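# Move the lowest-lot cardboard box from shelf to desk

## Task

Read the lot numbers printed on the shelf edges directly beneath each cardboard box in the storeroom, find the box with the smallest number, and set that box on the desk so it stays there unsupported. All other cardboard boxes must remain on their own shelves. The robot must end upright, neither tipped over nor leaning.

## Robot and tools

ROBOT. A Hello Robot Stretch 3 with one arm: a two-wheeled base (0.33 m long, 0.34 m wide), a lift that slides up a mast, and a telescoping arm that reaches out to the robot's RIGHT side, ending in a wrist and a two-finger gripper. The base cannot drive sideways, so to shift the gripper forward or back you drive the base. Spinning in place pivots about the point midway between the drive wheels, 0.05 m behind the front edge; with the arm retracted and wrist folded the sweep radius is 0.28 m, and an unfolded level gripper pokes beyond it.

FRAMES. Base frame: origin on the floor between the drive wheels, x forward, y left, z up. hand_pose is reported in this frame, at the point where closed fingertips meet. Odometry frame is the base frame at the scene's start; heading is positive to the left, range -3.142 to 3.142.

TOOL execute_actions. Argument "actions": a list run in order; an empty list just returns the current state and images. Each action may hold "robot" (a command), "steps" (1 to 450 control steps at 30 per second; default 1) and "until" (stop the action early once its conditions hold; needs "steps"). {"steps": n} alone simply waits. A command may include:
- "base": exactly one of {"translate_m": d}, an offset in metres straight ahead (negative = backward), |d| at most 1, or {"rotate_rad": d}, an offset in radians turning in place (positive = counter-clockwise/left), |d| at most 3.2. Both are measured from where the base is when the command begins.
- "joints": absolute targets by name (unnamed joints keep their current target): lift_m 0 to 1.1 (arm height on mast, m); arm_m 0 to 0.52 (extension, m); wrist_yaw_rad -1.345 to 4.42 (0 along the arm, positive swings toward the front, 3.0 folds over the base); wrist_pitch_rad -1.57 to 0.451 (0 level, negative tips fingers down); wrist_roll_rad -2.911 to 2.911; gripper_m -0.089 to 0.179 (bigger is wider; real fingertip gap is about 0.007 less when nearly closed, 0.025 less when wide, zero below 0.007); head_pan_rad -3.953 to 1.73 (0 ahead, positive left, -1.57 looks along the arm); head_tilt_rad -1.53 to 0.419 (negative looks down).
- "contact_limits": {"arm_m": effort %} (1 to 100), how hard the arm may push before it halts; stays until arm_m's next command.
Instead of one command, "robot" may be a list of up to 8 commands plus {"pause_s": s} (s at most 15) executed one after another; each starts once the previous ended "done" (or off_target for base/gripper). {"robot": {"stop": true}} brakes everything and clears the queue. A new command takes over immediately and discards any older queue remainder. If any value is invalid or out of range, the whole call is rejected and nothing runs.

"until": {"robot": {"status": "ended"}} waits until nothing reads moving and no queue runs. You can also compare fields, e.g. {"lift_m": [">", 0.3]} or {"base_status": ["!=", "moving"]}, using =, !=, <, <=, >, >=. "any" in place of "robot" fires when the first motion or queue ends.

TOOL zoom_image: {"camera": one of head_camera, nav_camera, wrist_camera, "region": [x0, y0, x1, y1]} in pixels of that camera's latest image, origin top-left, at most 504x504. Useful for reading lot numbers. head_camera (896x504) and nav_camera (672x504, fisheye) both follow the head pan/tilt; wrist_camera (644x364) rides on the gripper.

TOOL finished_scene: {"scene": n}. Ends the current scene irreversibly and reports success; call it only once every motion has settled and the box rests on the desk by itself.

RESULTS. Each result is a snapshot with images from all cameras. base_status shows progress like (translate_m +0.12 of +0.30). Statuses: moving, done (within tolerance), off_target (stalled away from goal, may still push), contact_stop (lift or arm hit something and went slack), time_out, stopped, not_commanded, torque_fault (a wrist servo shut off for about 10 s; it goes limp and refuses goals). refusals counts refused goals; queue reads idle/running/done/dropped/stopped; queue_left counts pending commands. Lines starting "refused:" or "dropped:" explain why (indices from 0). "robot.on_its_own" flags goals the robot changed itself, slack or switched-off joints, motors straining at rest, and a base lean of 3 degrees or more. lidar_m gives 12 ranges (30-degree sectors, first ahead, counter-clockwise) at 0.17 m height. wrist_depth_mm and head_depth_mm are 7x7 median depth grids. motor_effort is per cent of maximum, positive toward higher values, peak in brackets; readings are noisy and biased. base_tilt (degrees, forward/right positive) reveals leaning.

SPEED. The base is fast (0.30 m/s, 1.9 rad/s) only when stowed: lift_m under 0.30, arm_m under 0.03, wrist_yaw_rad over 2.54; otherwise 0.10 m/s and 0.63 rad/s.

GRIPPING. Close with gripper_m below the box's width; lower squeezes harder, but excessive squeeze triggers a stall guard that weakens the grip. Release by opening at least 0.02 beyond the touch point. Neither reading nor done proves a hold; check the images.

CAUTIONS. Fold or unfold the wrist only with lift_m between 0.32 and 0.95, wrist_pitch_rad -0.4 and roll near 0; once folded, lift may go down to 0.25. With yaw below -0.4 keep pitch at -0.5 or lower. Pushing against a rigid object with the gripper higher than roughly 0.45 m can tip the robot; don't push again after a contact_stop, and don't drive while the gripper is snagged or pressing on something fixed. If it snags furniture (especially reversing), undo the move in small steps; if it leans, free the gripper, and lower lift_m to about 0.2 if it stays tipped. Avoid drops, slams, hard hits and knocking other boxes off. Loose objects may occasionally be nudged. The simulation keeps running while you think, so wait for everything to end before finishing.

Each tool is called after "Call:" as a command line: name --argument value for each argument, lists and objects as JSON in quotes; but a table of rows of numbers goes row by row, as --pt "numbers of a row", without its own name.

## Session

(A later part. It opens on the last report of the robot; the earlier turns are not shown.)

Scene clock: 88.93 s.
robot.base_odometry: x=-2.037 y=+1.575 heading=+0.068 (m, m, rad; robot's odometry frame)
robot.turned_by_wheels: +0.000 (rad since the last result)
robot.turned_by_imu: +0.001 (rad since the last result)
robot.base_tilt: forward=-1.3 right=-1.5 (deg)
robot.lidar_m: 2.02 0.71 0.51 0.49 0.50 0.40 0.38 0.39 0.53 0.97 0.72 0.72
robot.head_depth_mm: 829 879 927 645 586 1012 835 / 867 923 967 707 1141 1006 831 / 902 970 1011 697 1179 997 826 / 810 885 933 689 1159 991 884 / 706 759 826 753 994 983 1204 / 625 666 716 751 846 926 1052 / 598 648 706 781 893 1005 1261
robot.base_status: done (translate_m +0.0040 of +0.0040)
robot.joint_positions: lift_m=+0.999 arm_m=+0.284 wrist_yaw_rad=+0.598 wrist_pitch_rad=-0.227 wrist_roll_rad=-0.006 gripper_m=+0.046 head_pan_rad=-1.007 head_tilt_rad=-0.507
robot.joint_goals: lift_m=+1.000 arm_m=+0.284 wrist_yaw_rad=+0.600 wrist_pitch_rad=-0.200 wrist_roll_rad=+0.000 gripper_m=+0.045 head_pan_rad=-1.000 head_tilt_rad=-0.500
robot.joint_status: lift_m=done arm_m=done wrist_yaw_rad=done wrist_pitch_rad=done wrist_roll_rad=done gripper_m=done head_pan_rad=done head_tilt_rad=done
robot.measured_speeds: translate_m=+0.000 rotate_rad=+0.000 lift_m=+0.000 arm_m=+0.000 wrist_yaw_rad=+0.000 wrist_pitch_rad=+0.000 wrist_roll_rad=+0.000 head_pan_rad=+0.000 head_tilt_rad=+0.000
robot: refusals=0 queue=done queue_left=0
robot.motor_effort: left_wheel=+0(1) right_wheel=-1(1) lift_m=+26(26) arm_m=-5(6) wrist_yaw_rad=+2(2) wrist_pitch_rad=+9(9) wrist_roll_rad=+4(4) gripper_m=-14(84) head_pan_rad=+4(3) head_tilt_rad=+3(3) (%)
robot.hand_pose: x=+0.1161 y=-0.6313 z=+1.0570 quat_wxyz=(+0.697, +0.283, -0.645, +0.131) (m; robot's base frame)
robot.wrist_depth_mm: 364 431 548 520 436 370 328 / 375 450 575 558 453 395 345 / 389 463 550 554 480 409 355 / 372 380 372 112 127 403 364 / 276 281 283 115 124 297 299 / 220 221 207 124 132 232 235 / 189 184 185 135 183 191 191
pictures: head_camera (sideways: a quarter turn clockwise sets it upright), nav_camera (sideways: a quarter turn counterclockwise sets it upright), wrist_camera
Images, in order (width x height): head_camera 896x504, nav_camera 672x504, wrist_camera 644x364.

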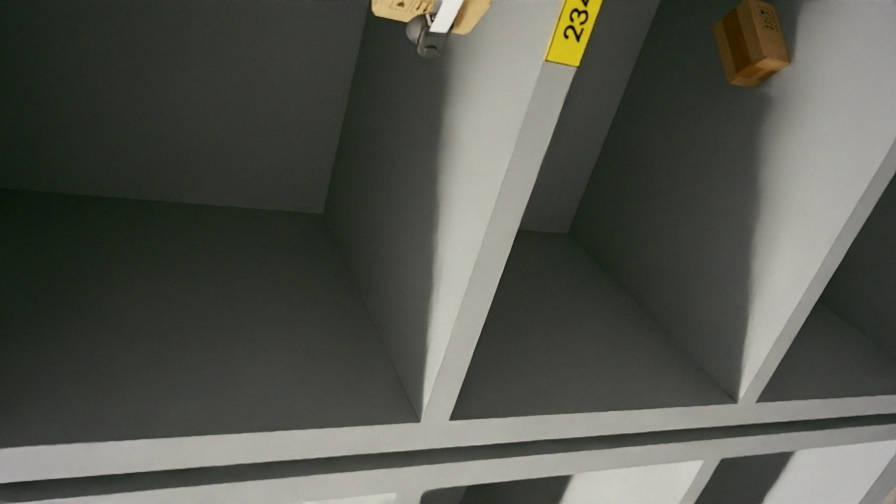

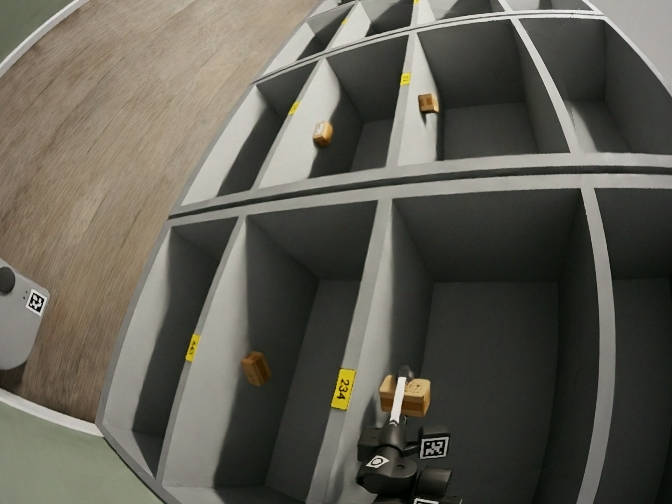

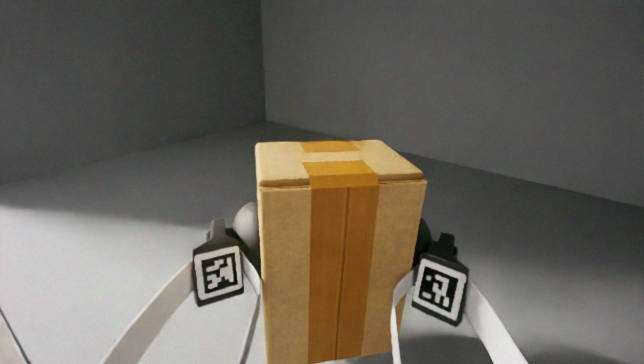

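Call:
execute_actions --actions '[{"robot":[{"joints":{"arm_m":0.0,"lift_m":1.01,"gripper_m":0.04}}],"steps":200,"until":{"robot":{"status":"ended"}}}]'

Scene clock: 92.20 s.
robot.base_odometry: x=-2.037 y=+1.575 heading=+0.068 (m, m, rad; robot's odometry frame)
robot.turned_by_wheels: +0.000 (rad since the last result)
robot.turned_by_imu: +0.001 (rad since the last result)
robot.base_tilt: forward=-1.3 right=-1.6 (deg)
robot.lidar_m: 2.02 0.71 0.51 0.49 0.50 0.40 0.38 0.40 0.53 0.97 0.72 0.72
robot.head_depth_mm: 827 880 927 713 340 - - / 870 925 965 704 333 356 826 / 906 971 1011 696 608 971 827 / 809 880 932 691 1168 991 885 / 704 760 825 754 992 987 1203 / 623 668 716 749 847 926 1057 / 600 648 705 780 895 1007 1256
robot.base_status: done (translate_m +0.0040 of +0.0040)
robot.joint_positions: lift_m=+1.009 arm_m=+0.001 wrist_yaw_rad=+0.599 wrist_pitch_rad=-0.228 wrist_roll_rad=-0.006 gripper_m=+0.041 head_pan_rad=-1.007 head_tilt_rad=-0.507
robot.joint_goals: lift_m=+1.010 arm_m=+0.000 wrist_yaw_rad=+0.600 wrist_pitch_rad=-0.200 wrist_roll_rad=+0.000 gripper_m=+0.040 head_pan_rad=-1.000 head_tilt_rad=-0.500
robot.joint_status: lift_m=done arm_m=done wrist_yaw_rad=done wrist_pitch_rad=done wrist_roll_rad=done gripper_m=done head_pan_rad=done head_tilt_rad=done
robot.measured_speeds: translate_m=+0.000 rotate_rad=+0.000 lift_m=+0.000 arm_m=+0.000 wrist_yaw_rad=+0.000 wrist_pitch_rad=+0.000 wrist_roll_rad=+0.000 head_pan_rad=+0.000 head_tilt_rad=+0.000
robot: refusals=0 queue=done queue_left=0
robot.motor_effort: left_wheel=+1(1) right_wheel=-1(1) lift_m=+26(27) arm_m=-6(5) wrist_yaw_rad=+0(2) wrist_pitch_rad=+9(10) wrist_roll_rad=+4(4) gripper_m=-15(45) head_pan_rad=+3(3) head_tilt_rad=+3(3) (%)
robot.hand_pose: x=+0.1163 y=-0.3476 z=+1.0668 quat_wxyz=(+0.697, +0.284, -0.645, +0.131) (m; robot's base frame)
robot.wrist_depth_mm: - - 537 732 705 622 538 / - 931 573 777 751 643 556 / - 763 559 655 678 645 581 / - - 589 112 127 438 447 / - - 616 115 124 318 322 / - - 724 124 131 304 261 / - - 774 136 703 763 693
pictures: head_camera (sideways: a quarter turn clockwise sets it upright), nav_camera (sideways: a quarter turn counterclockwise sets it upright), wrist_camera
Images, in order (width x height): head_camera 896x504, nav_camera 672x504, wrist_camera 644x364.

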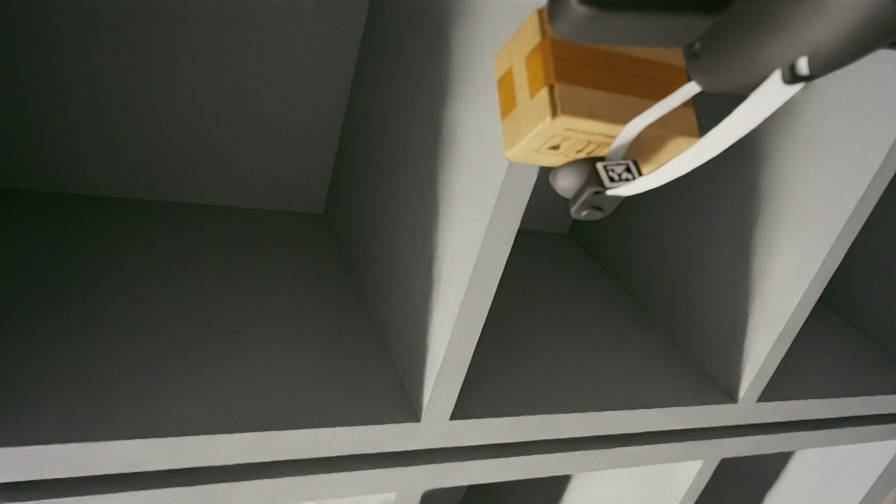

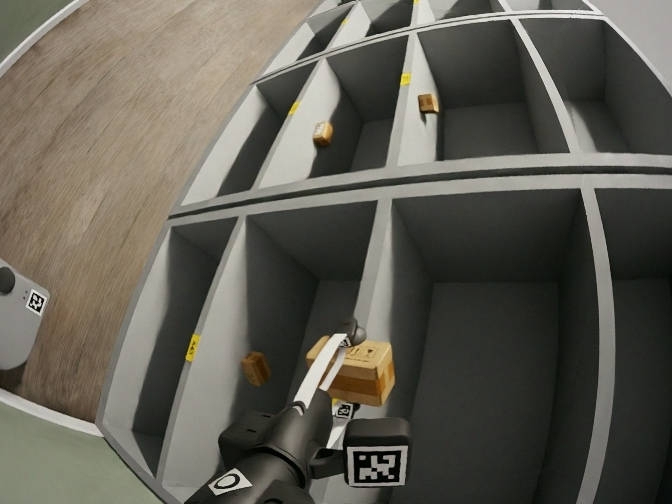

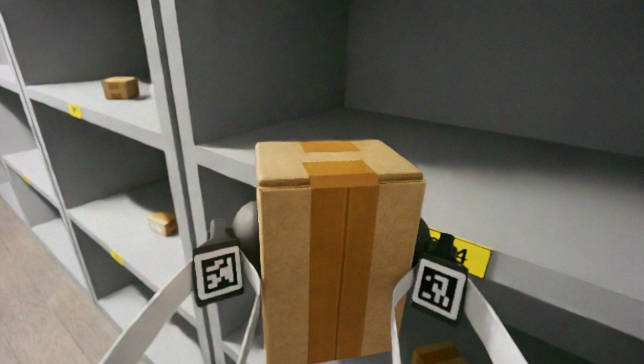

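Call:
execute_actions --actions '[{"robot":{"base":{"translate_m":1.0},"joints":{"lift_m":0.29,"head_pan_rad":0.0,"head_tilt_rad":-0.6}},"steps":60,"until":{"robot":{"lift_m":["<",0.94]}}},{"robot":{"joints":{"wrist_yaw_rad":2.62,"wrist_pitch_rad":-0.35}},"steps":300,"until":{"robot":{"lift_m_status":["!=","moving"]}}}]'

Scene clock: 99.80 s.
robot.base_odometry: x=-1.306 y=+1.625 heading=+0.068 (m, m, rad; robot's odometry frame)
robot.turned_by_wheels: +0.000 (rad since the last result)
robot.turned_by_imu: +0.002 (rad since the last result)
robot.base_tilt: forward=+0.0 right=-1.5 (deg)
robot.lidar_m: 2.07 0.72 0.52 0.50 0.52 0.70 1.11 1.15 0.53 0.52 0.99 0.87
robot.head_depth_mm: 1507 1558 1688 1642 1789 1492 1287 / 2279 2457 2441 1989 1898 1573 1329 / 3153 3415 3504 2498 1919 1566 1322 / 3131 3409 3481 2460 1901 1549 1312 / 3139 3392 3443 2420 1891 1542 1310 / 2959 3054 3060 2405 1870 1530 1290 / 1850 1883 1936 1976 1808 1525 1288
robot.base_status: moving (translate_m +0.7331 of +1.0000)
robot.joint_positions: lift_m=+0.290 arm_m=+0.001 wrist_yaw_rad=+2.619 wrist_pitch_rad=-0.377 wrist_roll_rad=-0.006 gripper_m=+0.041 head_pan_rad=-0.007 head_tilt_rad=-0.594
robot.joint_goals: lift_m=+0.290 arm_m=+0.000 wrist_yaw_rad=+2.620 wrist_pitch_rad=-0.350 wrist_roll_rad=+0.000 gripper_m=+0.040 head_pan_rad=+0.000 head_tilt_rad=-0.600
robot.joint_status: lift_m=done arm_m=done wrist_yaw_rad=done wrist_pitch_rad=done wrist_roll_rad=done gripper_m=done head_pan_rad=done head_tilt_rad=done
robot.measured_speeds: translate_m=+0.248 rotate_rad=+0.000 lift_m=+0.000 arm_m=+0.000 wrist_yaw_rad=+0.000 wrist_pitch_rad=+0.000 wrist_roll_rad=+0.000 head_pan_rad=+0.000 head_tilt_rad=+0.000
robot: refusals=0 queue=done queue_left=0
robot.motor_effort: left_wheel=+6(7) right_wheel=+4(6) lift_m=+11(26) arm_m=-5(5) wrist_yaw_rad=+1(4) wrist_pitch_rad=+9(9) wrist_roll_rad=+4(4) gripper_m=-16(15) head_pan_rad=+4(52) head_tilt_rad=-2(11) (%)
robot.hand_pose: x=+0.0933 y=+0.0528 z=+0.3125 quat_wxyz=(+0.308, +0.703, -0.050, +0.639) (m; robot's base frame)
robot.wrist_depth_mm: 417 458 509 585 685 803 981 / 436 485 554 640 741 902 - / 469 526 595 681 818 954 - / 509 570 625 112 128 829 837 / 542 598 638 115 123 656 653 / - 531 491 124 132 544 549 / - - 434 136 440 459 455
pictures: head_camera (sideways: a quarter turn clockwise sets it upright), nav_camera (sideways: a quarter turn counterclockwise sets it upright), wrist_camera
Images, in order (width x height): head_camera 896x504, nav_camera 672x504, wrist_camera 644x364.

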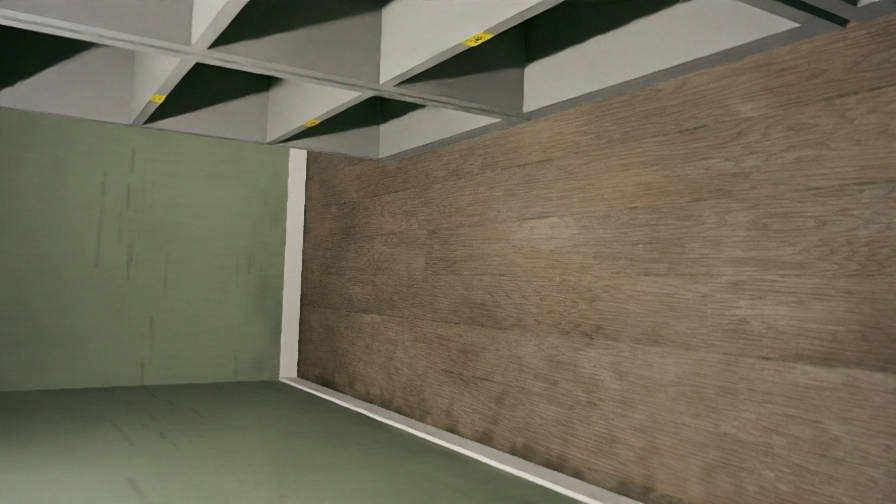

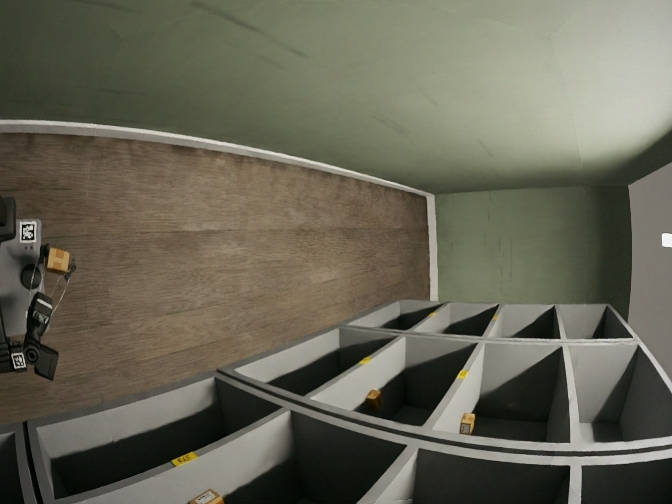

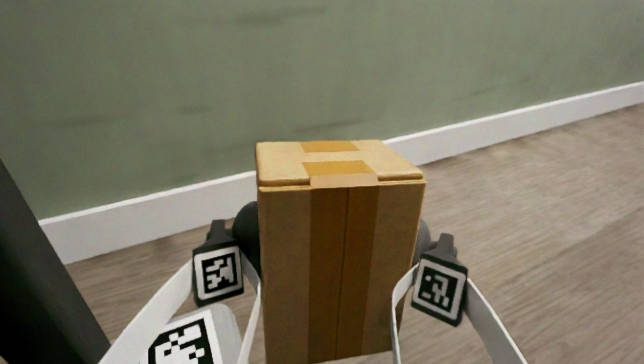

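Call:
execute_actions --actions '[{"robot":{"base":{"translate_m":1.0}},"steps":200,"until":{"robot":{"translate_m":[">",0.8]}}},{"robot":{"base":{"translate_m":1.0}},"steps":200,"until":{"robot":{"translate_m":[">",0.8]}}},{"robot":{"base":{"translate_m":1.0}},"steps":200,"until":{"robot":{"translate_m":[">",0.6]}}}]'

Scene clock: 107.43 s.
robot.base_odometry: x=+0.928 y=+1.776 heading=+0.068 (m, m, rad; robot's odometry frame)
robot.turned_by_wheels: +0.000 (rad since the last result)
robot.turned_by_imu: +0.002 (rad since the last result)
robot.base_tilt: forward=-1.2 right=-0.9 (deg)
robot.lidar_m: 1.41 0.78 0.56 0.54 0.56 0.75 1.99 0.68 0.68 0.92 0.59 1.47
robot.head_depth_mm: 1208 1315 1448 1609 1773 1584 1332 / 1207 1314 1448 1605 1780 1581 1326 / 1200 1307 1444 1602 1774 1567 1315 / 1203 1306 1436 1596 1762 1557 1311 / 1197 1301 1428 1592 1756 1543 1306 / 1190 1296 1426 1594 1747 1534 1294 / 1190 1295 1422 1578 1745 1529 1289
robot.base_status: moving (translate_m +0.6070 of +1.0000)
robot.joint_positions: lift_m=+0.290 arm_m=+0.001 wrist_yaw_rad=+2.619 wrist_pitch_rad=-0.377 wrist_roll_rad=-0.006 gripper_m=+0.041 head_pan_rad=-0.007 head_tilt_rad=-0.594
robot.joint_goals: lift_m=+0.290 arm_m=+0.000 wrist_yaw_rad=+2.620 wrist_pitch_rad=-0.350 wrist_roll_rad=+0.000 gripper_m=+0.040 head_pan_rad=+0.000 head_tilt_rad=-0.600
robot.joint_status: lift_m=done arm_m=done wrist_yaw_rad=done wrist_pitch_rad=done wrist_roll_rad=done gripper_m=done head_pan_rad=done head_tilt_rad=done
robot.measured_speeds: translate_m=+0.294 rotate_rad=+0.000 lift_m=+0.000 arm_m=+0.000 wrist_yaw_rad=+0.000 wrist_pitch_rad=+0.000 wrist_roll_rad=+0.000 head_pan_rad=+0.000 head_tilt_rad=+0.000
robot: refusals=0 queue=running queue_left=0
robot.motor_effort: left_wheel=+2(7) right_wheel=+0(7) lift_m=+11(11) arm_m=-4(6) wrist_yaw_rad=+2(2) wrist_pitch_rad=+9(9) wrist_roll_rad=+4(4) gripper_m=-15(16) head_pan_rad=+3(4) head_tilt_rad=-2(2) (%)
robot.hand_pose: x=+0.0933 y=+0.0528 z=+0.3125 quat_wxyz=(+0.308, +0.703, -0.050, +0.639) (m; robot's base frame)
robot.wrist_depth_mm: 440 490 537 623 709 843 - / 461 512 588 678 804 973 - / 503 563 632 738 861 - - / 533 609 658 111 127 818 818 / 568 604 643 115 124 664 652 / - 527 494 125 131 539 550 / - - 434 136 449 459 461
pictures: head_camera (sideways: a quarter turn clockwise sets it upright), nav_camera (sideways: a quarter turn counterclockwise sets it upright), wrist_camera
Images, in order (width x height): head_camera 896x504, nav_camera 672x504, wrist_camera 644x364.

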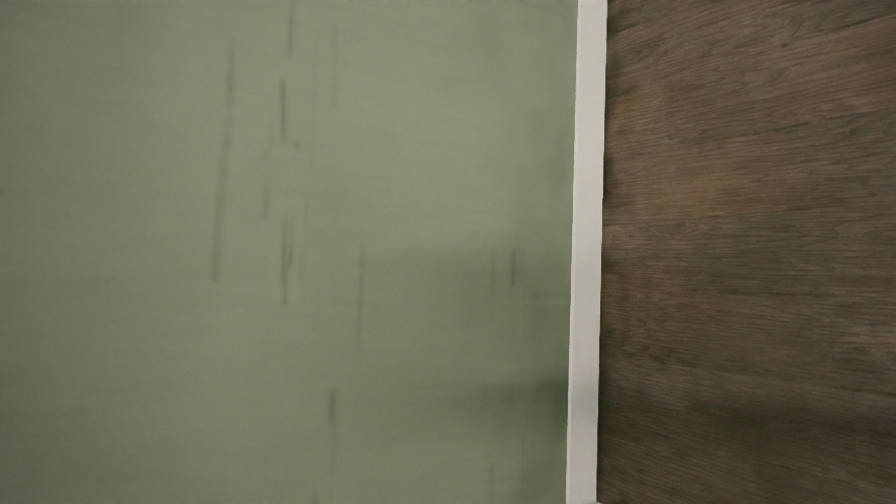

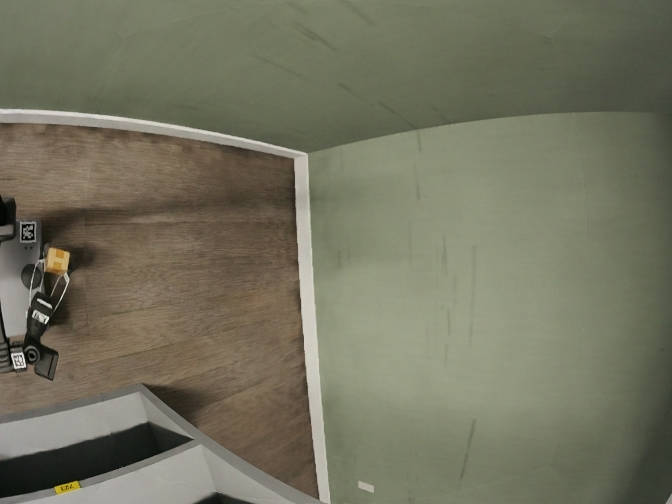

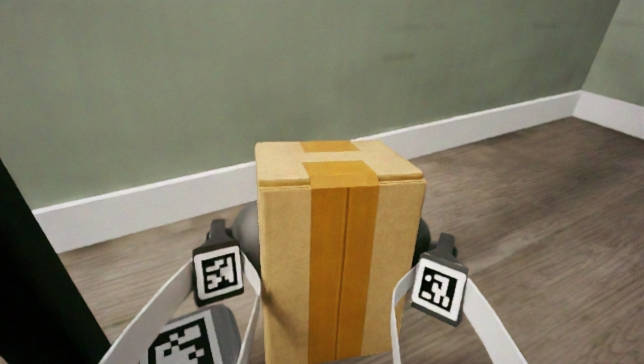

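Call:
execute_actions --actions '[{"steps":60,"until":{"robot":{"translate_m":[">",0.8]}}},{"robot":[{"base":{"translate_m":0.73}},{"base":{"rotate_rad":-1.56}},{"base":{"translate_m":1.0},"joints":{"head_pan_rad":-0.5,"head_tilt_rad":-0.5}}],"steps":300,"until":{"robot":{"queue_left":["=",0],"translate_m":[">",0.8],"rotate_rad":["<",-1.5]}}}]'

Scene clock: 118.10 s.
robot.base_odometry: x=+1.929 y=+0.856 heading=-1.492 (m, m, rad; robot's odometry frame)
robot.turned_by_wheels: -1.560 (rad since the last result)
robot.turned_by_imu: -1.551 (rad since the last result)
robot.base_tilt: forward=-0.1 right=-1.5 (deg)
robot.lidar_m: 1.83 0.68 0.50 0.48 0.50 0.68 1.53 1.59 0.56 0.54 2.75 1.95
robot.head_depth_mm: 2531 2788 2603 2839 2177 1719 1420 / 2401 2604 2292 2795 2172 1700 1408 / 2276 2466 2114 2669 2157 1696 1400 / 2173 2331 2027 2679 2115 1676 1393 / 2047 2227 2352 2563 2095 1661 1383 / 1985 2121 2261 2450 2080 1655 1375 / 1897 2026 2191 2352 2070 1646 1370
robot.base_status: moving (translate_m +0.9857 of +1.0000)
robot.joint_positions: lift_m=+0.290 arm_m=+0.001 wrist_yaw_rad=+2.619 wrist_pitch_rad=-0.377 wrist_roll_rad=-0.006 gripper_m=+0.041 head_pan_rad=-0.493 head_tilt_rad=-0.506
robot.joint_goals: lift_m=+0.290 arm_m=+0.000 wrist_yaw_rad=+2.620 wrist_pitch_rad=-0.350 wrist_roll_rad=+0.000 gripper_m=+0.040 head_pan_rad=-0.500 head_tilt_rad=-0.500
robot.joint_status: lift_m=done arm_m=done wrist_yaw_rad=done wrist_pitch_rad=done wrist_roll_rad=done gripper_m=done head_pan_rad=done head_tilt_rad=done
robot.measured_speeds: translate_m=+0.098 rotate_rad=+0.000 lift_m=+0.000 arm_m=+0.000 wrist_yaw_rad=+0.000 wrist_pitch_rad=+0.000 wrist_roll_rad=+0.000 head_pan_rad=+0.000 head_tilt_rad=+0.000
robot: refusals=0 queue=running queue_left=0
robot.motor_effort: left_wheel=+0(9) right_wheel=-6(10) lift_m=+11(11) arm_m=-5(5) wrist_yaw_rad=+1(2) wrist_pitch_rad=+9(9) wrist_roll_rad=+4(3) gripper_m=-15(15) head_pan_rad=-4(40) head_tilt_rad=+3(11) (%)
robot.hand_pose: x=+0.0933 y=+0.0528 z=+0.3125 quat_wxyz=(+0.308, +0.703, -0.050, +0.639) (m; robot's base frame)
robot.wrist_depth_mm: 397 436 485 549 627 754 897 / 430 465 524 600 687 834 - / 454 506 565 646 781 953 - / 493 548 604 112 127 799 825 / 519 576 624 115 124 660 659 / - 530 496 124 132 539 546 / - - 433 135 449 464 463
pictures: head_camera (sideways: a quarter turn clockwise sets it upright), nav_camera (sideways: a quarter turn counterclockwise sets it upright), wrist_camera
Images, in order (width x height): head_camera 896x504, nav_camera 672x504, wrist_camera 644x364.

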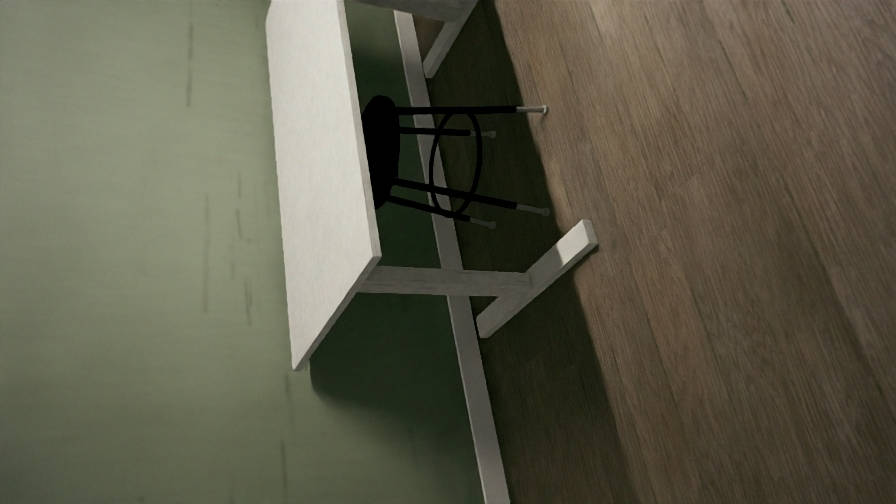

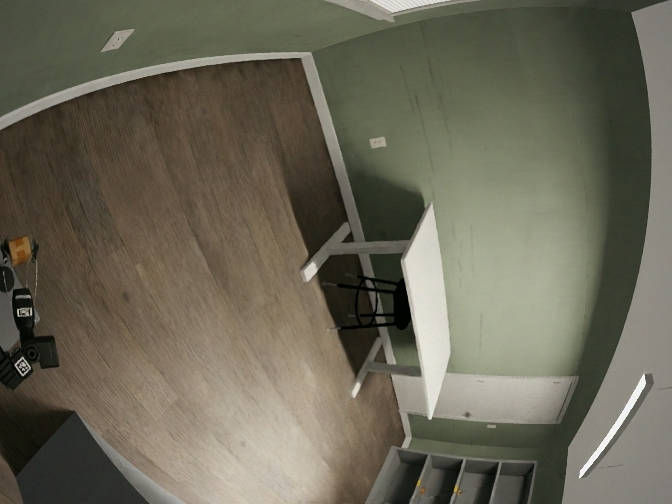

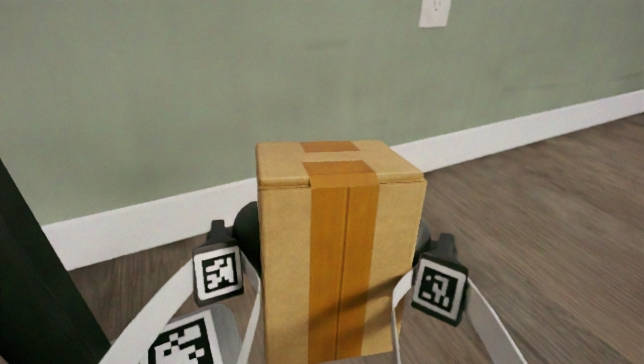

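Call:
execute_actions --actions '[{"robot":[{"base":{"rotate_rad":-0.15}},{"base":{"translate_m":1.0},"joints":{"head_pan_rad":-1.0,"head_tilt_rad":-0.7}}],"steps":300,"until":{"robot":{"queue_left":["=",0],"translate_m":[">",0.8],"rotate_rad":["<",-0.14]}}},{"robot":{"base":{"translate_m":0.9}},"steps":200,"until":{"robot":{"translate_m":[">",0.42]}}},{"robot":{"joints":{"lift_m":0.82,"wrist_pitch_rad":-0.2,"head_pan_rad":-1.4}},"steps":200,"until":{"robot":{"lift_m":[">",0.4]}}},{"robot":{"joints":{"wrist_yaw_rad":0.0}},"steps":300,"until":{"robot":{"status":"ended"}}}]'

Scene clock: 136.27 s.
robot.base_odometry: x=+1.795 y=-1.053 heading=-1.642 (m, m, rad; robot's odometry frame)
robot.turned_by_wheels: -0.150 (rad since the last result)
robot.turned_by_imu: -0.145 (rad since the last result)
robot.base_tilt: forward=-1.2 right=-1.6 (deg)
robot.lidar_m: 0.33 0.33 0.41 0.75 0.75 0.94 1.92 1.98 2.45 0.62 0.55 0.36
robot.head_depth_mm: 3350 3375 1290 972 781 1440 1313 / 3420 1872 1271 962 755 492 1241 / 3405 1836 1258 953 766 504 - / 3486 1804 1245 944 762 1439 1220 / 2262 1777 1221 934 756 1436 1210 / 1373 1442 1260 926 751 1419 1211 / 958 990 1030 953 763 1172 1169
robot.base_status: done (translate_m +0.9000 of +0.9000)
robot.joint_positions: lift_m=+0.819 arm_m=+0.001 wrist_yaw_rad=+0.002 wrist_pitch_rad=-0.234 wrist_roll_rad=-0.006 gripper_m=+0.041 head_pan_rad=-1.393 head_tilt_rad=-0.692
robot.joint_goals: lift_m=+0.820 arm_m=+0.000 wrist_yaw_rad=+0.000 wrist_pitch_rad=-0.200 wrist_roll_rad=+0.000 gripper_m=+0.040 head_pan_rad=-1.400 head_tilt_rad=-0.700
robot.joint_status: lift_m=done arm_m=done wrist_yaw_rad=done wrist_pitch_rad=done wrist_roll_rad=done gripper_m=done head_pan_rad=done head_tilt_rad=done
robot.measured_speeds: translate_m=+0.000 rotate_rad=+0.000 lift_m=+0.000 arm_m=+0.000 wrist_yaw_rad=+0.000 wrist_pitch_rad=+0.000 wrist_roll_rad=+0.000 head_pan_rad=+0.000 head_tilt_rad=+0.000
robot: refusals=0 queue=done queue_left=0
robot.motor_effort: left_wheel=+2(8) right_wheel=-3(9) lift_m=+26(30) arm_m=-5(5) wrist_yaw_rad=-2(6) wrist_pitch_rad=+12(13) wrist_roll_rad=+4(4) gripper_m=-16(16) head_pan_rad=-4(38) head_tilt_rad=-3(15) (%)
robot.hand_pose: x=-0.0210 y=-0.3896 z=+0.8752 quat_wxyz=(+0.705, +0.084, -0.700, -0.082) (m; robot's base frame)
robot.wrist_depth_mm: 536 844 - - - - - / 530 854 - - - - - / 536 787 926 990 999 - - / 519 606 565 111 127 688 - / 440 438 437 115 124 467 - / 345 349 332 125 132 381 386 / 513 751 - 135 - - -
pictures: head_camera (sideways: a quarter turn clockwise sets it upright), nav_camera (sideways: a quarter turn counterclockwise sets it upright), wrist_camera
Images, in order (width x height): head_camera 896x504, nav_camera 672x504, wrist_camera 644x364.

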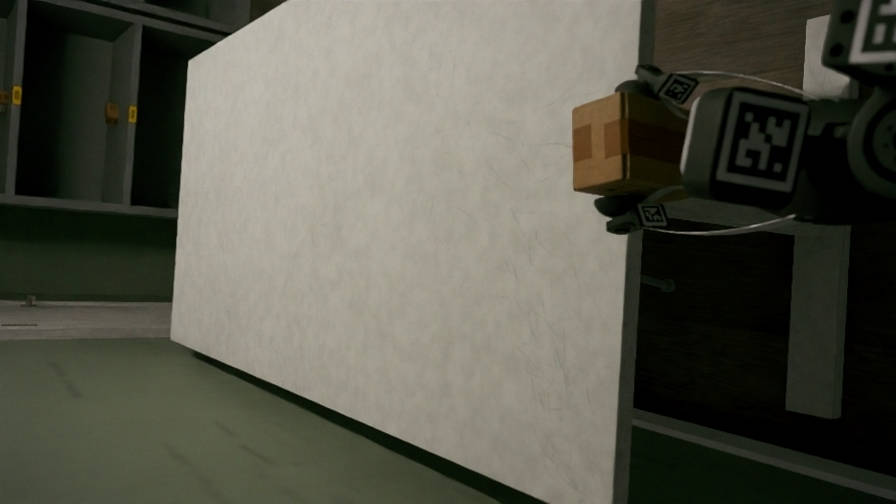

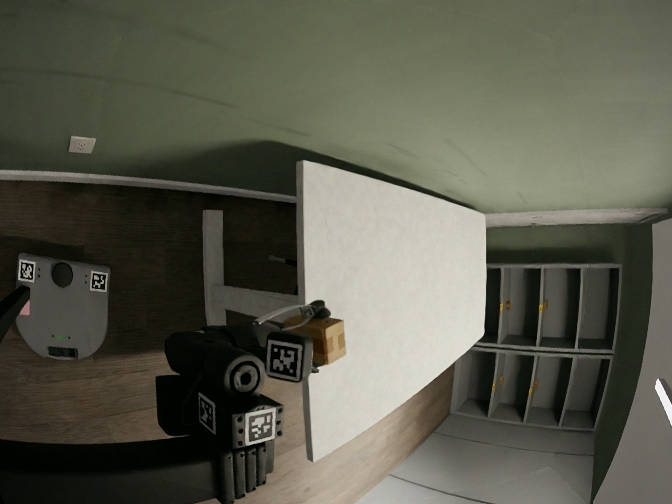

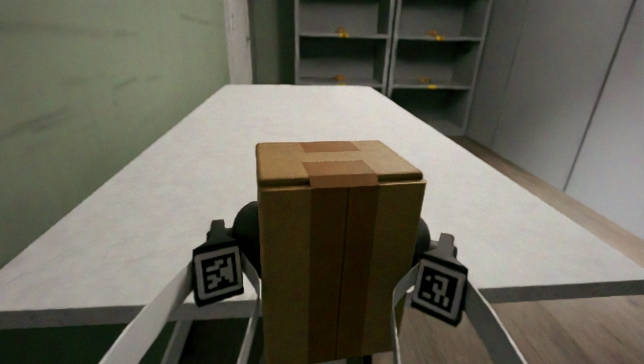

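Call:
execute_actions --actions '[{"robot":{"joints":{"arm_m":0.3,"lift_m":0.76}},"steps":200,"until":{"robot":{"arm_m":[">",0.2]}}},{"robot":{"joints":{"lift_m":0.718}},"steps":200,"until":{"robot":{"status":"ended"}}}]'

Scene clock: 140.07 s.
robot.base_odometry: x=+1.795 y=-1.053 heading=-1.642 (m, m, rad; robot's odometry frame)
robot.turned_by_wheels: +0.000 (rad since the last result)
robot.turned_by_imu: +0.001 (rad since the last result)
robot.base_tilt: forward=-1.5 right=-1.7 (deg)
robot.lidar_m: 0.33 0.33 0.41 0.75 0.76 0.94 1.92 1.98 2.44 0.62 0.55 0.36
robot.head_depth_mm: 3346 3374 1283 972 - - 1227 / 3396 1867 1269 995 - 1429 1221 / 3363 1844 1254 984 766 1006 1208 / 3475 1806 1240 946 760 1446 1209 / 2265 1772 1224 931 756 1433 1209 / 1372 1449 1266 927 752 1424 1209 / 961 996 1030 956 764 1167 1166
robot.base_status: done (translate_m +0.9000 of +0.9000)
robot.joint_positions: lift_m=+0.718 arm_m=+0.300 wrist_yaw_rad=+0.001 wrist_pitch_rad=-0.234 wrist_roll_rad=-0.006 gripper_m=+0.041 head_pan_rad=-1.393 head_tilt_rad=-0.692
robot.joint_goals: lift_m=+0.718 arm_m=+0.300 wrist_yaw_rad=+0.000 wrist_pitch_rad=-0.200 wrist_roll_rad=+0.000 gripper_m=+0.040 head_pan_rad=-1.400 head_tilt_rad=-0.700
robot.joint_status: lift_m=done arm_m=done wrist_yaw_rad=done wrist_pitch_rad=done wrist_roll_rad=done gripper_m=done head_pan_rad=done head_tilt_rad=done
robot.measured_speeds: translate_m=+0.000 rotate_rad=+0.000 lift_m=+0.000 arm_m=+0.000 wrist_yaw_rad=+0.000 wrist_pitch_rad=+0.000 wrist_roll_rad=+0.000 head_pan_rad=+0.000 head_tilt_rad=+0.000
robot: refusals=0 queue=done queue_left=0
robot.motor_effort: left_wheel=+2(2) right_wheel=-3(2) lift_m=+11(31) arm_m=+3(4) wrist_yaw_rad=-1(2) wrist_pitch_rad=+11(12) wrist_roll_rad=+3(3) gripper_m=-16(15) head_pan_rad=-5(4) head_tilt_rad=-2(3) (%)
robot.hand_pose: x=-0.0213 y=-0.6882 z=+0.7744 quat_wxyz=(+0.705, +0.083, -0.700, -0.082) (m; robot's base frame)
robot.wrist_depth_mm: 611 947 - - - - - / 598 875 - - - - - / 516 525 549 565 574 - - / 339 348 333 112 127 373 385 / 256 259 259 115 124 274 274 / 203 205 191 124 131 215 218 / 168 171 171 136 169 177 178
pictures: head_camera (sideways: a quarter turn clockwise sets it upright), nav_camera (sideways: a quarter turn counterclockwise sets it upright), wrist_camera
Images, in order (width x height): head_camera 896x504, nav_camera 672x504, wrist_camera 644x364.

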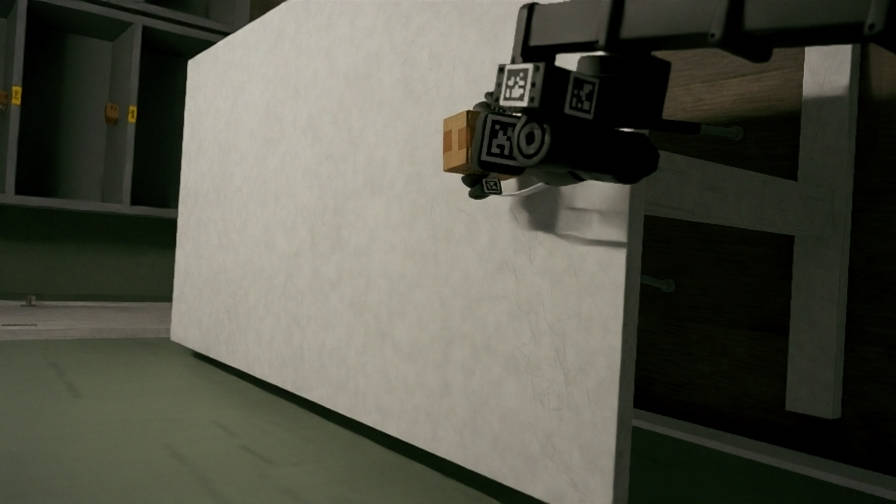

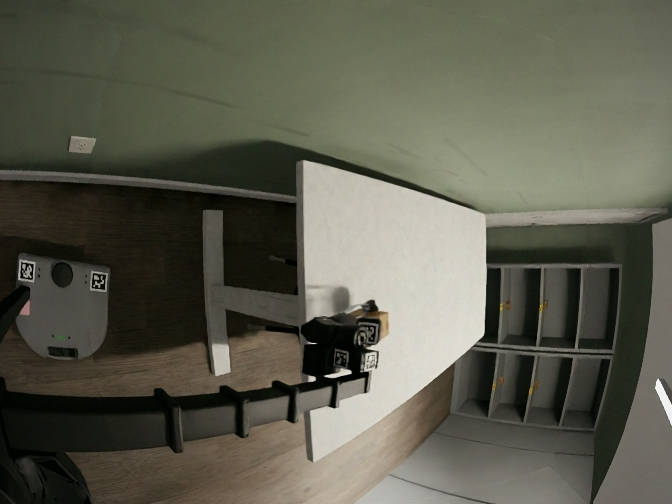

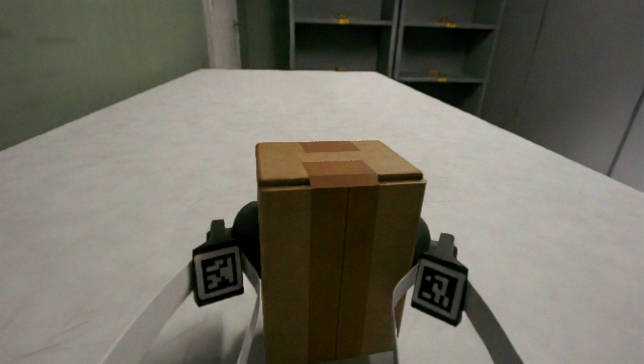

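Call:
execute_actions --actions '[{"robot":{"joints":{"lift_m":0.705}},"steps":100,"until":{"robot":{"status":"ended"}}}]'

Scene clock: 141.00 s.
robot.base_odometry: x=+1.795 y=-1.053 heading=-1.642 (m, m, rad; robot's odometry frame)
robot.turned_by_wheels: +0.000 (rad since the last result)
robot.turned_by_imu: +0.000 (rad since the last result)
robot.base_tilt: forward=-1.5 right=-1.6 (deg)
robot.lidar_m: 0.33 0.33 0.41 0.75 0.76 0.94 1.92 1.98 2.46 0.62 0.55 0.36
robot.head_depth_mm: 3342 3377 1286 970 - - - / 3432 1877 1275 963 - 1420 1222 / 3420 1827 1256 986 766 1008 1206 / 3472 1805 1243 941 763 1446 1209 / 2262 1780 1225 933 757 1435 1207 / 1371 1446 1261 924 749 1422 1206 / 961 993 1030 955 763 1169 1167
robot.base_status: done (translate_m +0.9000 of +0.9000)
robot.joint_positions: lift_m=+0.705 arm_m=+0.300 wrist_yaw_rad=+0.001 wrist_pitch_rad=-0.232 wrist_roll_rad=-0.006 gripper_m=+0.041 head_pan_rad=-1.393 head_tilt_rad=-0.692
robot.joint_goals: lift_m=+0.705 arm_m=+0.300 wrist_yaw_rad=+0.000 wrist_pitch_rad=-0.200 wrist_roll_rad=+0.000 gripper_m=+0.040 head_pan_rad=-1.400 head_tilt_rad=-0.700
robot.joint_status: lift_m=done arm_m=done wrist_yaw_rad=done wrist_pitch_rad=done wrist_roll_rad=done gripper_m=done head_pan_rad=done head_tilt_rad=done
robot.measured_speeds: translate_m=+0.000 rotate_rad=+0.000 lift_m=+0.000 arm_m=+0.000 wrist_yaw_rad=+0.000 wrist_pitch_rad=+0.000 wrist_roll_rad=+0.000 head_pan_rad=+0.000 head_tilt_rad=+0.000
robot: refusals=0 queue=done queue_left=0
robot.motor_effort: left_wheel=+2(2) right_wheel=-3(2) lift_m=+11(13) arm_m=+3(4) wrist_yaw_rad=-1(1) wrist_pitch_rad=+11(11) wrist_roll_rad=+3(3) gripper_m=-16(15) head_pan_rad=-5(5) head_tilt_rad=-3(3) (%)
robot.hand_pose: x=-0.0213 y=-0.6883 z=+0.7618 quat_wxyz=(+0.705, +0.083, -0.700, -0.082) (m; robot's base frame)
robot.wrist_depth_mm: 590 947 - - - - - / 594 882 - - - - - / 473 482 497 508 527 546 - / 314 318 305 112 127 342 348 / 233 235 237 115 123 249 252 / 187 188 173 124 131 197 198 / 154 157 157 136 154 162 163
pictures: head_camera (sideways: a quarter turn clockwise sets it upright), nav_camera (sideways: a quarter turn counterclockwise sets it upright), wrist_camera
Images, in order (width x height): head_camera 896x504, nav_camera 672x504, wrist_camera 644x364.

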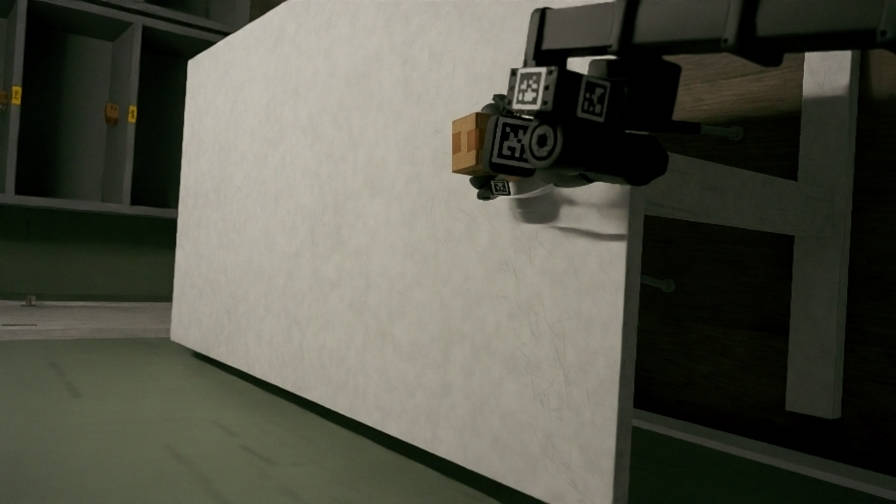

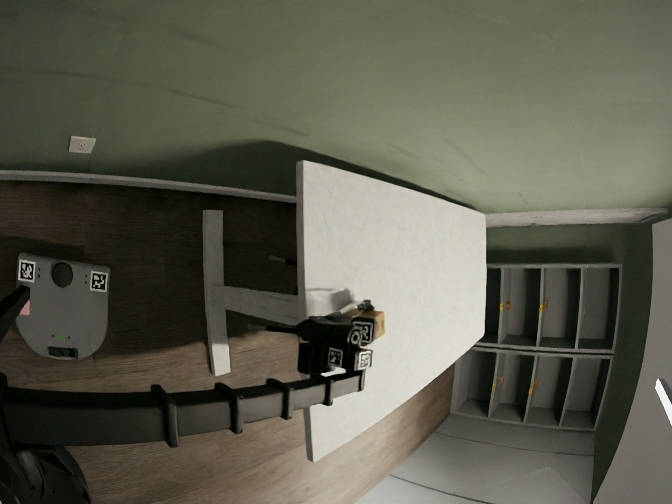

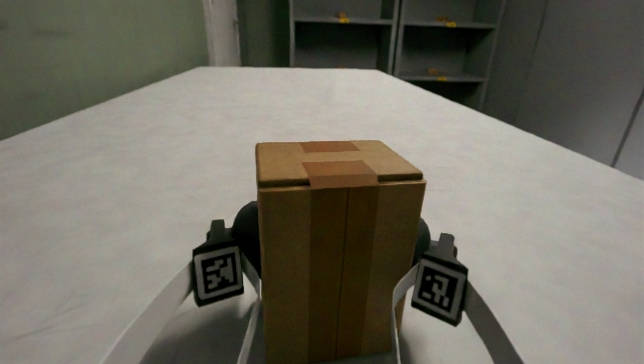

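Call:
execute_actions --actions '[{"robot":{"joints":{"lift_m":0.698}},"steps":100,"until":{"robot":{"status":"ended"}}}]'

Scene clock: 141.70 s.
robot.base_odometry: x=+1.795 y=-1.053 heading=-1.642 (m, m, rad; robot's odometry frame)
robot.turned_by_wheels: +0.000 (rad since the last result)
robot.turned_by_imu: +0.000 (rad since the last result)
robot.base_tilt: forward=-1.4 right=-1.6 (deg)
robot.lidar_m: 0.33 0.33 0.41 0.75 0.76 0.94 1.92 1.98 2.45 0.62 0.55 0.36
robot.head_depth_mm: 3392 3375 1284 973 840 - - / 3442 1858 1268 964 - 1425 1223 / 3397 1833 1249 969 767 1008 1206 / 3495 1808 1241 943 761 1439 1209 / 2247 1784 1230 934 757 1434 1212 / 1370 1443 1265 926 749 1420 1207 / 959 994 1033 954 766 1169 1164
robot.base_status: done (translate_m +0.9000 of +0.9000)
robot.joint_positions: lift_m=+0.699 arm_m=+0.300 wrist_yaw_rad=+0.001 wrist_pitch_rad=-0.208 wrist_roll_rad=-0.006 gripper_m=+0.041 head_pan_rad=-1.393 head_tilt_rad=-0.692
robot.joint_goals: lift_m=+0.698 arm_m=+0.300 wrist_yaw_rad=+0.000 wrist_pitch_rad=-0.200 wrist_roll_rad=+0.000 gripper_m=+0.040 head_pan_rad=-1.400 head_tilt_rad=-0.700
robot.joint_status: lift_m=done arm_m=done wrist_yaw_rad=done wrist_pitch_rad=done wrist_roll_rad=done gripper_m=done head_pan_rad=done head_tilt_rad=done
robot.measured_speeds: translate_m=+0.000 rotate_rad=+0.000 lift_m=+0.000 arm_m=+0.000 wrist_yaw_rad=+0.000 wrist_pitch_rad=+0.000 wrist_roll_rad=+0.000 head_pan_rad=+0.000 head_tilt_rad=+0.000
robot: refusals=0 queue=done queue_left=0
robot.motor_effort: left_wheel=+2(2) right_wheel=-3(2) lift_m=+10(12) arm_m=+2(4) wrist_yaw_rad=-1(1) wrist_pitch_rad=+2(11) wrist_roll_rad=+4(3) gripper_m=-16(16) head_pan_rad=-5(4) head_tilt_rad=-3(3) (%)
robot.hand_pose: x=-0.0213 y=-0.6903 z=+0.7608 quat_wxyz=(+0.706, +0.074, -0.701, -0.073) (m; robot's base frame)
robot.wrist_depth_mm: 584 937 - - - - - / 593 837 - - - - - / 509 520 530 549 573 - - / 319 325 311 111 126 354 362 / 235 235 240 115 124 251 256 / 185 188 174 124 131 197 198 / 153 155 156 136 153 160 162
pictures: head_camera (sideways: a quarter turn clockwise sets it upright), nav_camera (sideways: a quarter turn counterclockwise sets it upright), wrist_camera
Images, in order (width x height): head_camera 896x504, nav_camera 672x504, wrist_camera 644x364.

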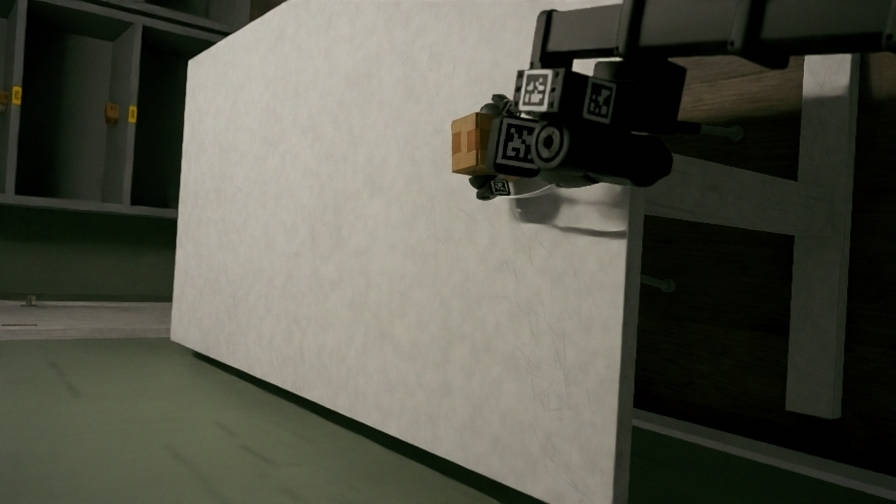

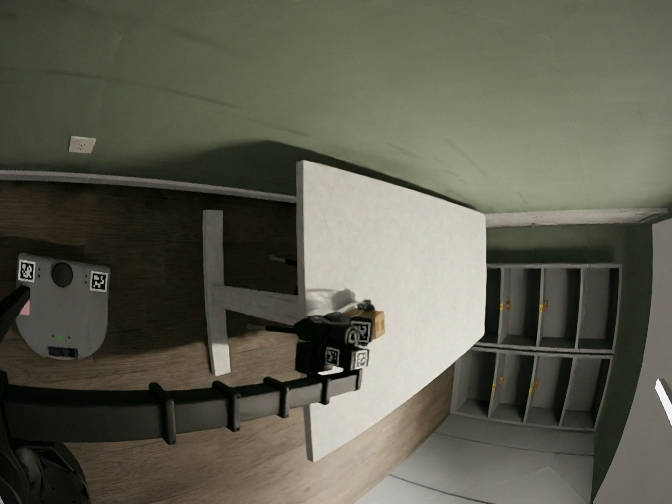

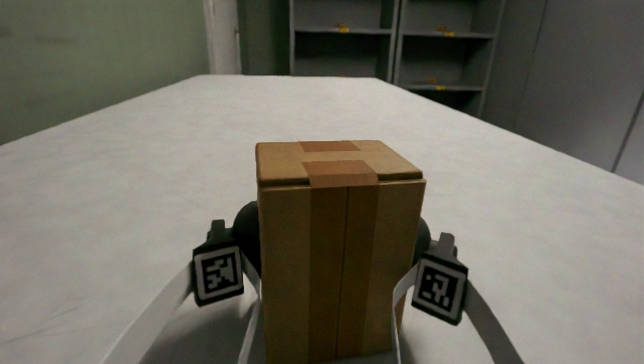

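Contact. Release.

Call:
execute_actions --actions '[{"robot":{"joints":{"gripper_m":0.15}},"steps":100,"until":{"robot":{"status":"ended"}}},{"robot":{"joints":{"arm_m":0.2,"lift_m":0.72}},"steps":100,"until":{"robot":{"status":"ended"}}}]'

Scene clock: 145.20 s.
robot.base_odometry: x=+1.795 y=-1.053 heading=-1.642 (m, m, rad; robot's odometry frame)
robot.turned_by_wheels: +0.000 (rad since the last result)
robot.turned_by_imu: +0.001 (rad since the last result)
robot.base_tilt: forward=-1.4 right=-1.8 (deg)
robot.lidar_m: 0.33 0.33 0.41 0.75 0.75 0.94 1.92 1.98 2.45 0.62 0.55 0.36
robot.head_depth_mm: 3343 3382 1286 969 800 - - / 3416 1871 1272 962 818 - 1216 / 3379 1839 1256 953 803 985 1206 / 3476 1808 1239 944 758 1443 1208 / 2259 1778 1221 936 755 1431 1210 / 1370 1443 1265 925 750 1423 1202 / 960 997 1032 955 762 1171 1167
robot.base_status: done (translate_m +0.9000 of +0.9000)
robot.joint_positions: lift_m=+0.720 arm_m=+0.200 wrist_yaw_rad=+0.001 wrist_pitch_rad=-0.217 wrist_roll_rad=-0.006 gripper_m=+0.150 head_pan_rad=-1.393 head_tilt_rad=-0.692
robot.joint_goals: lift_m=+0.720 arm_m=+0.200 wrist_yaw_rad=+0.000 wrist_pitch_rad=-0.200 wrist_roll_rad=+0.000 gripper_m=+0.150 head_pan_rad=-1.400 head_tilt_rad=-0.700
robot.joint_status: lift_m=done arm_m=done wrist_yaw_rad=done wrist_pitch_rad=done wrist_roll_rad=done gripper_m=done head_pan_rad=done head_tilt_rad=done
robot.measured_speeds: translate_m=+0.000 rotate_rad=+0.000 lift_m=+0.000 arm_m=+0.000 wrist_yaw_rad=+0.000 wrist_pitch_rad=+0.000 wrist_roll_rad=+0.000 head_pan_rad=+0.000 head_tilt_rad=+0.000
robot: refusals=0 queue=done queue_left=0
robot.motor_effort: left_wheel=+2(2) right_wheel=-3(3) lift_m=+26(27) arm_m=-5(6) wrist_yaw_rad=-1(1) wrist_pitch_rad=+6(5) wrist_roll_rad=+3(3) gripper_m=+1(84) head_pan_rad=-4(5) head_tilt_rad=-3(3) (%)
robot.hand_pose: x=-0.0212 y=-0.5905 z=+0.7796 quat_wxyz=(+0.705, +0.077, -0.701, -0.076) (m; robot's base frame)
robot.wrist_depth_mm: 578 913 - - - - - / 565 925 - - - - - / 536 572 586 247 634 - - / 361 363 373 222 390 398 446 / 267 282 272 238 281 304 294 / 220 - 218 219 222 - 223 / - 177 178 180 181 177 186
pictures: head_camera (sideways: a quarter turn clockwise sets it upright), nav_camera (sideways: a quarter turn counterclockwise sets it upright), wrist_camera
Images, in order (width x height): head_camera 896x504, nav_camera 672x504, wrist_camera 644x364.

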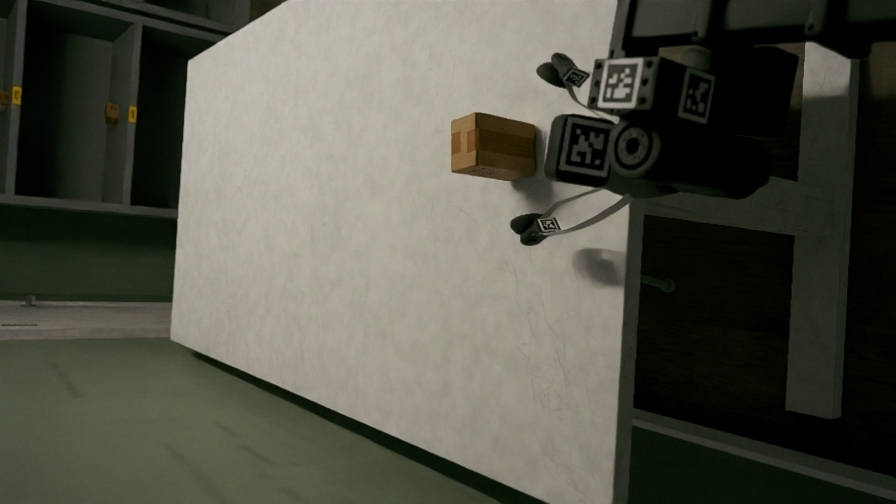

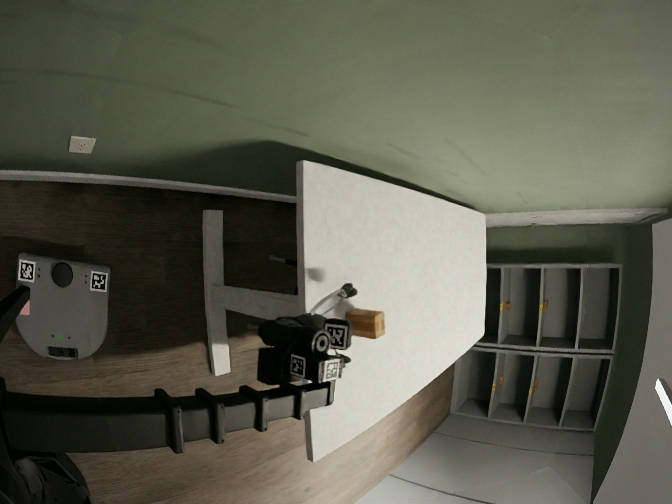

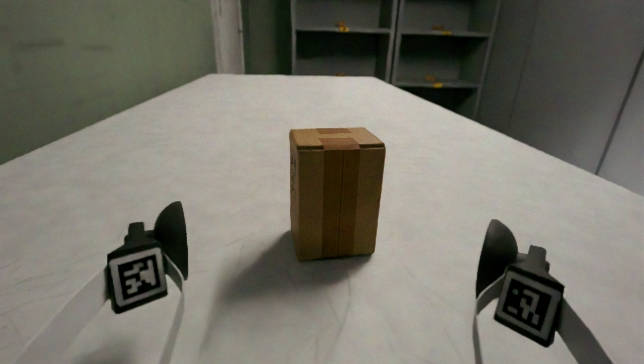

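The box is standing on the desk and the gripper is clear.

Call:
finished_scene --scene 2

The scene is finished: the task was done.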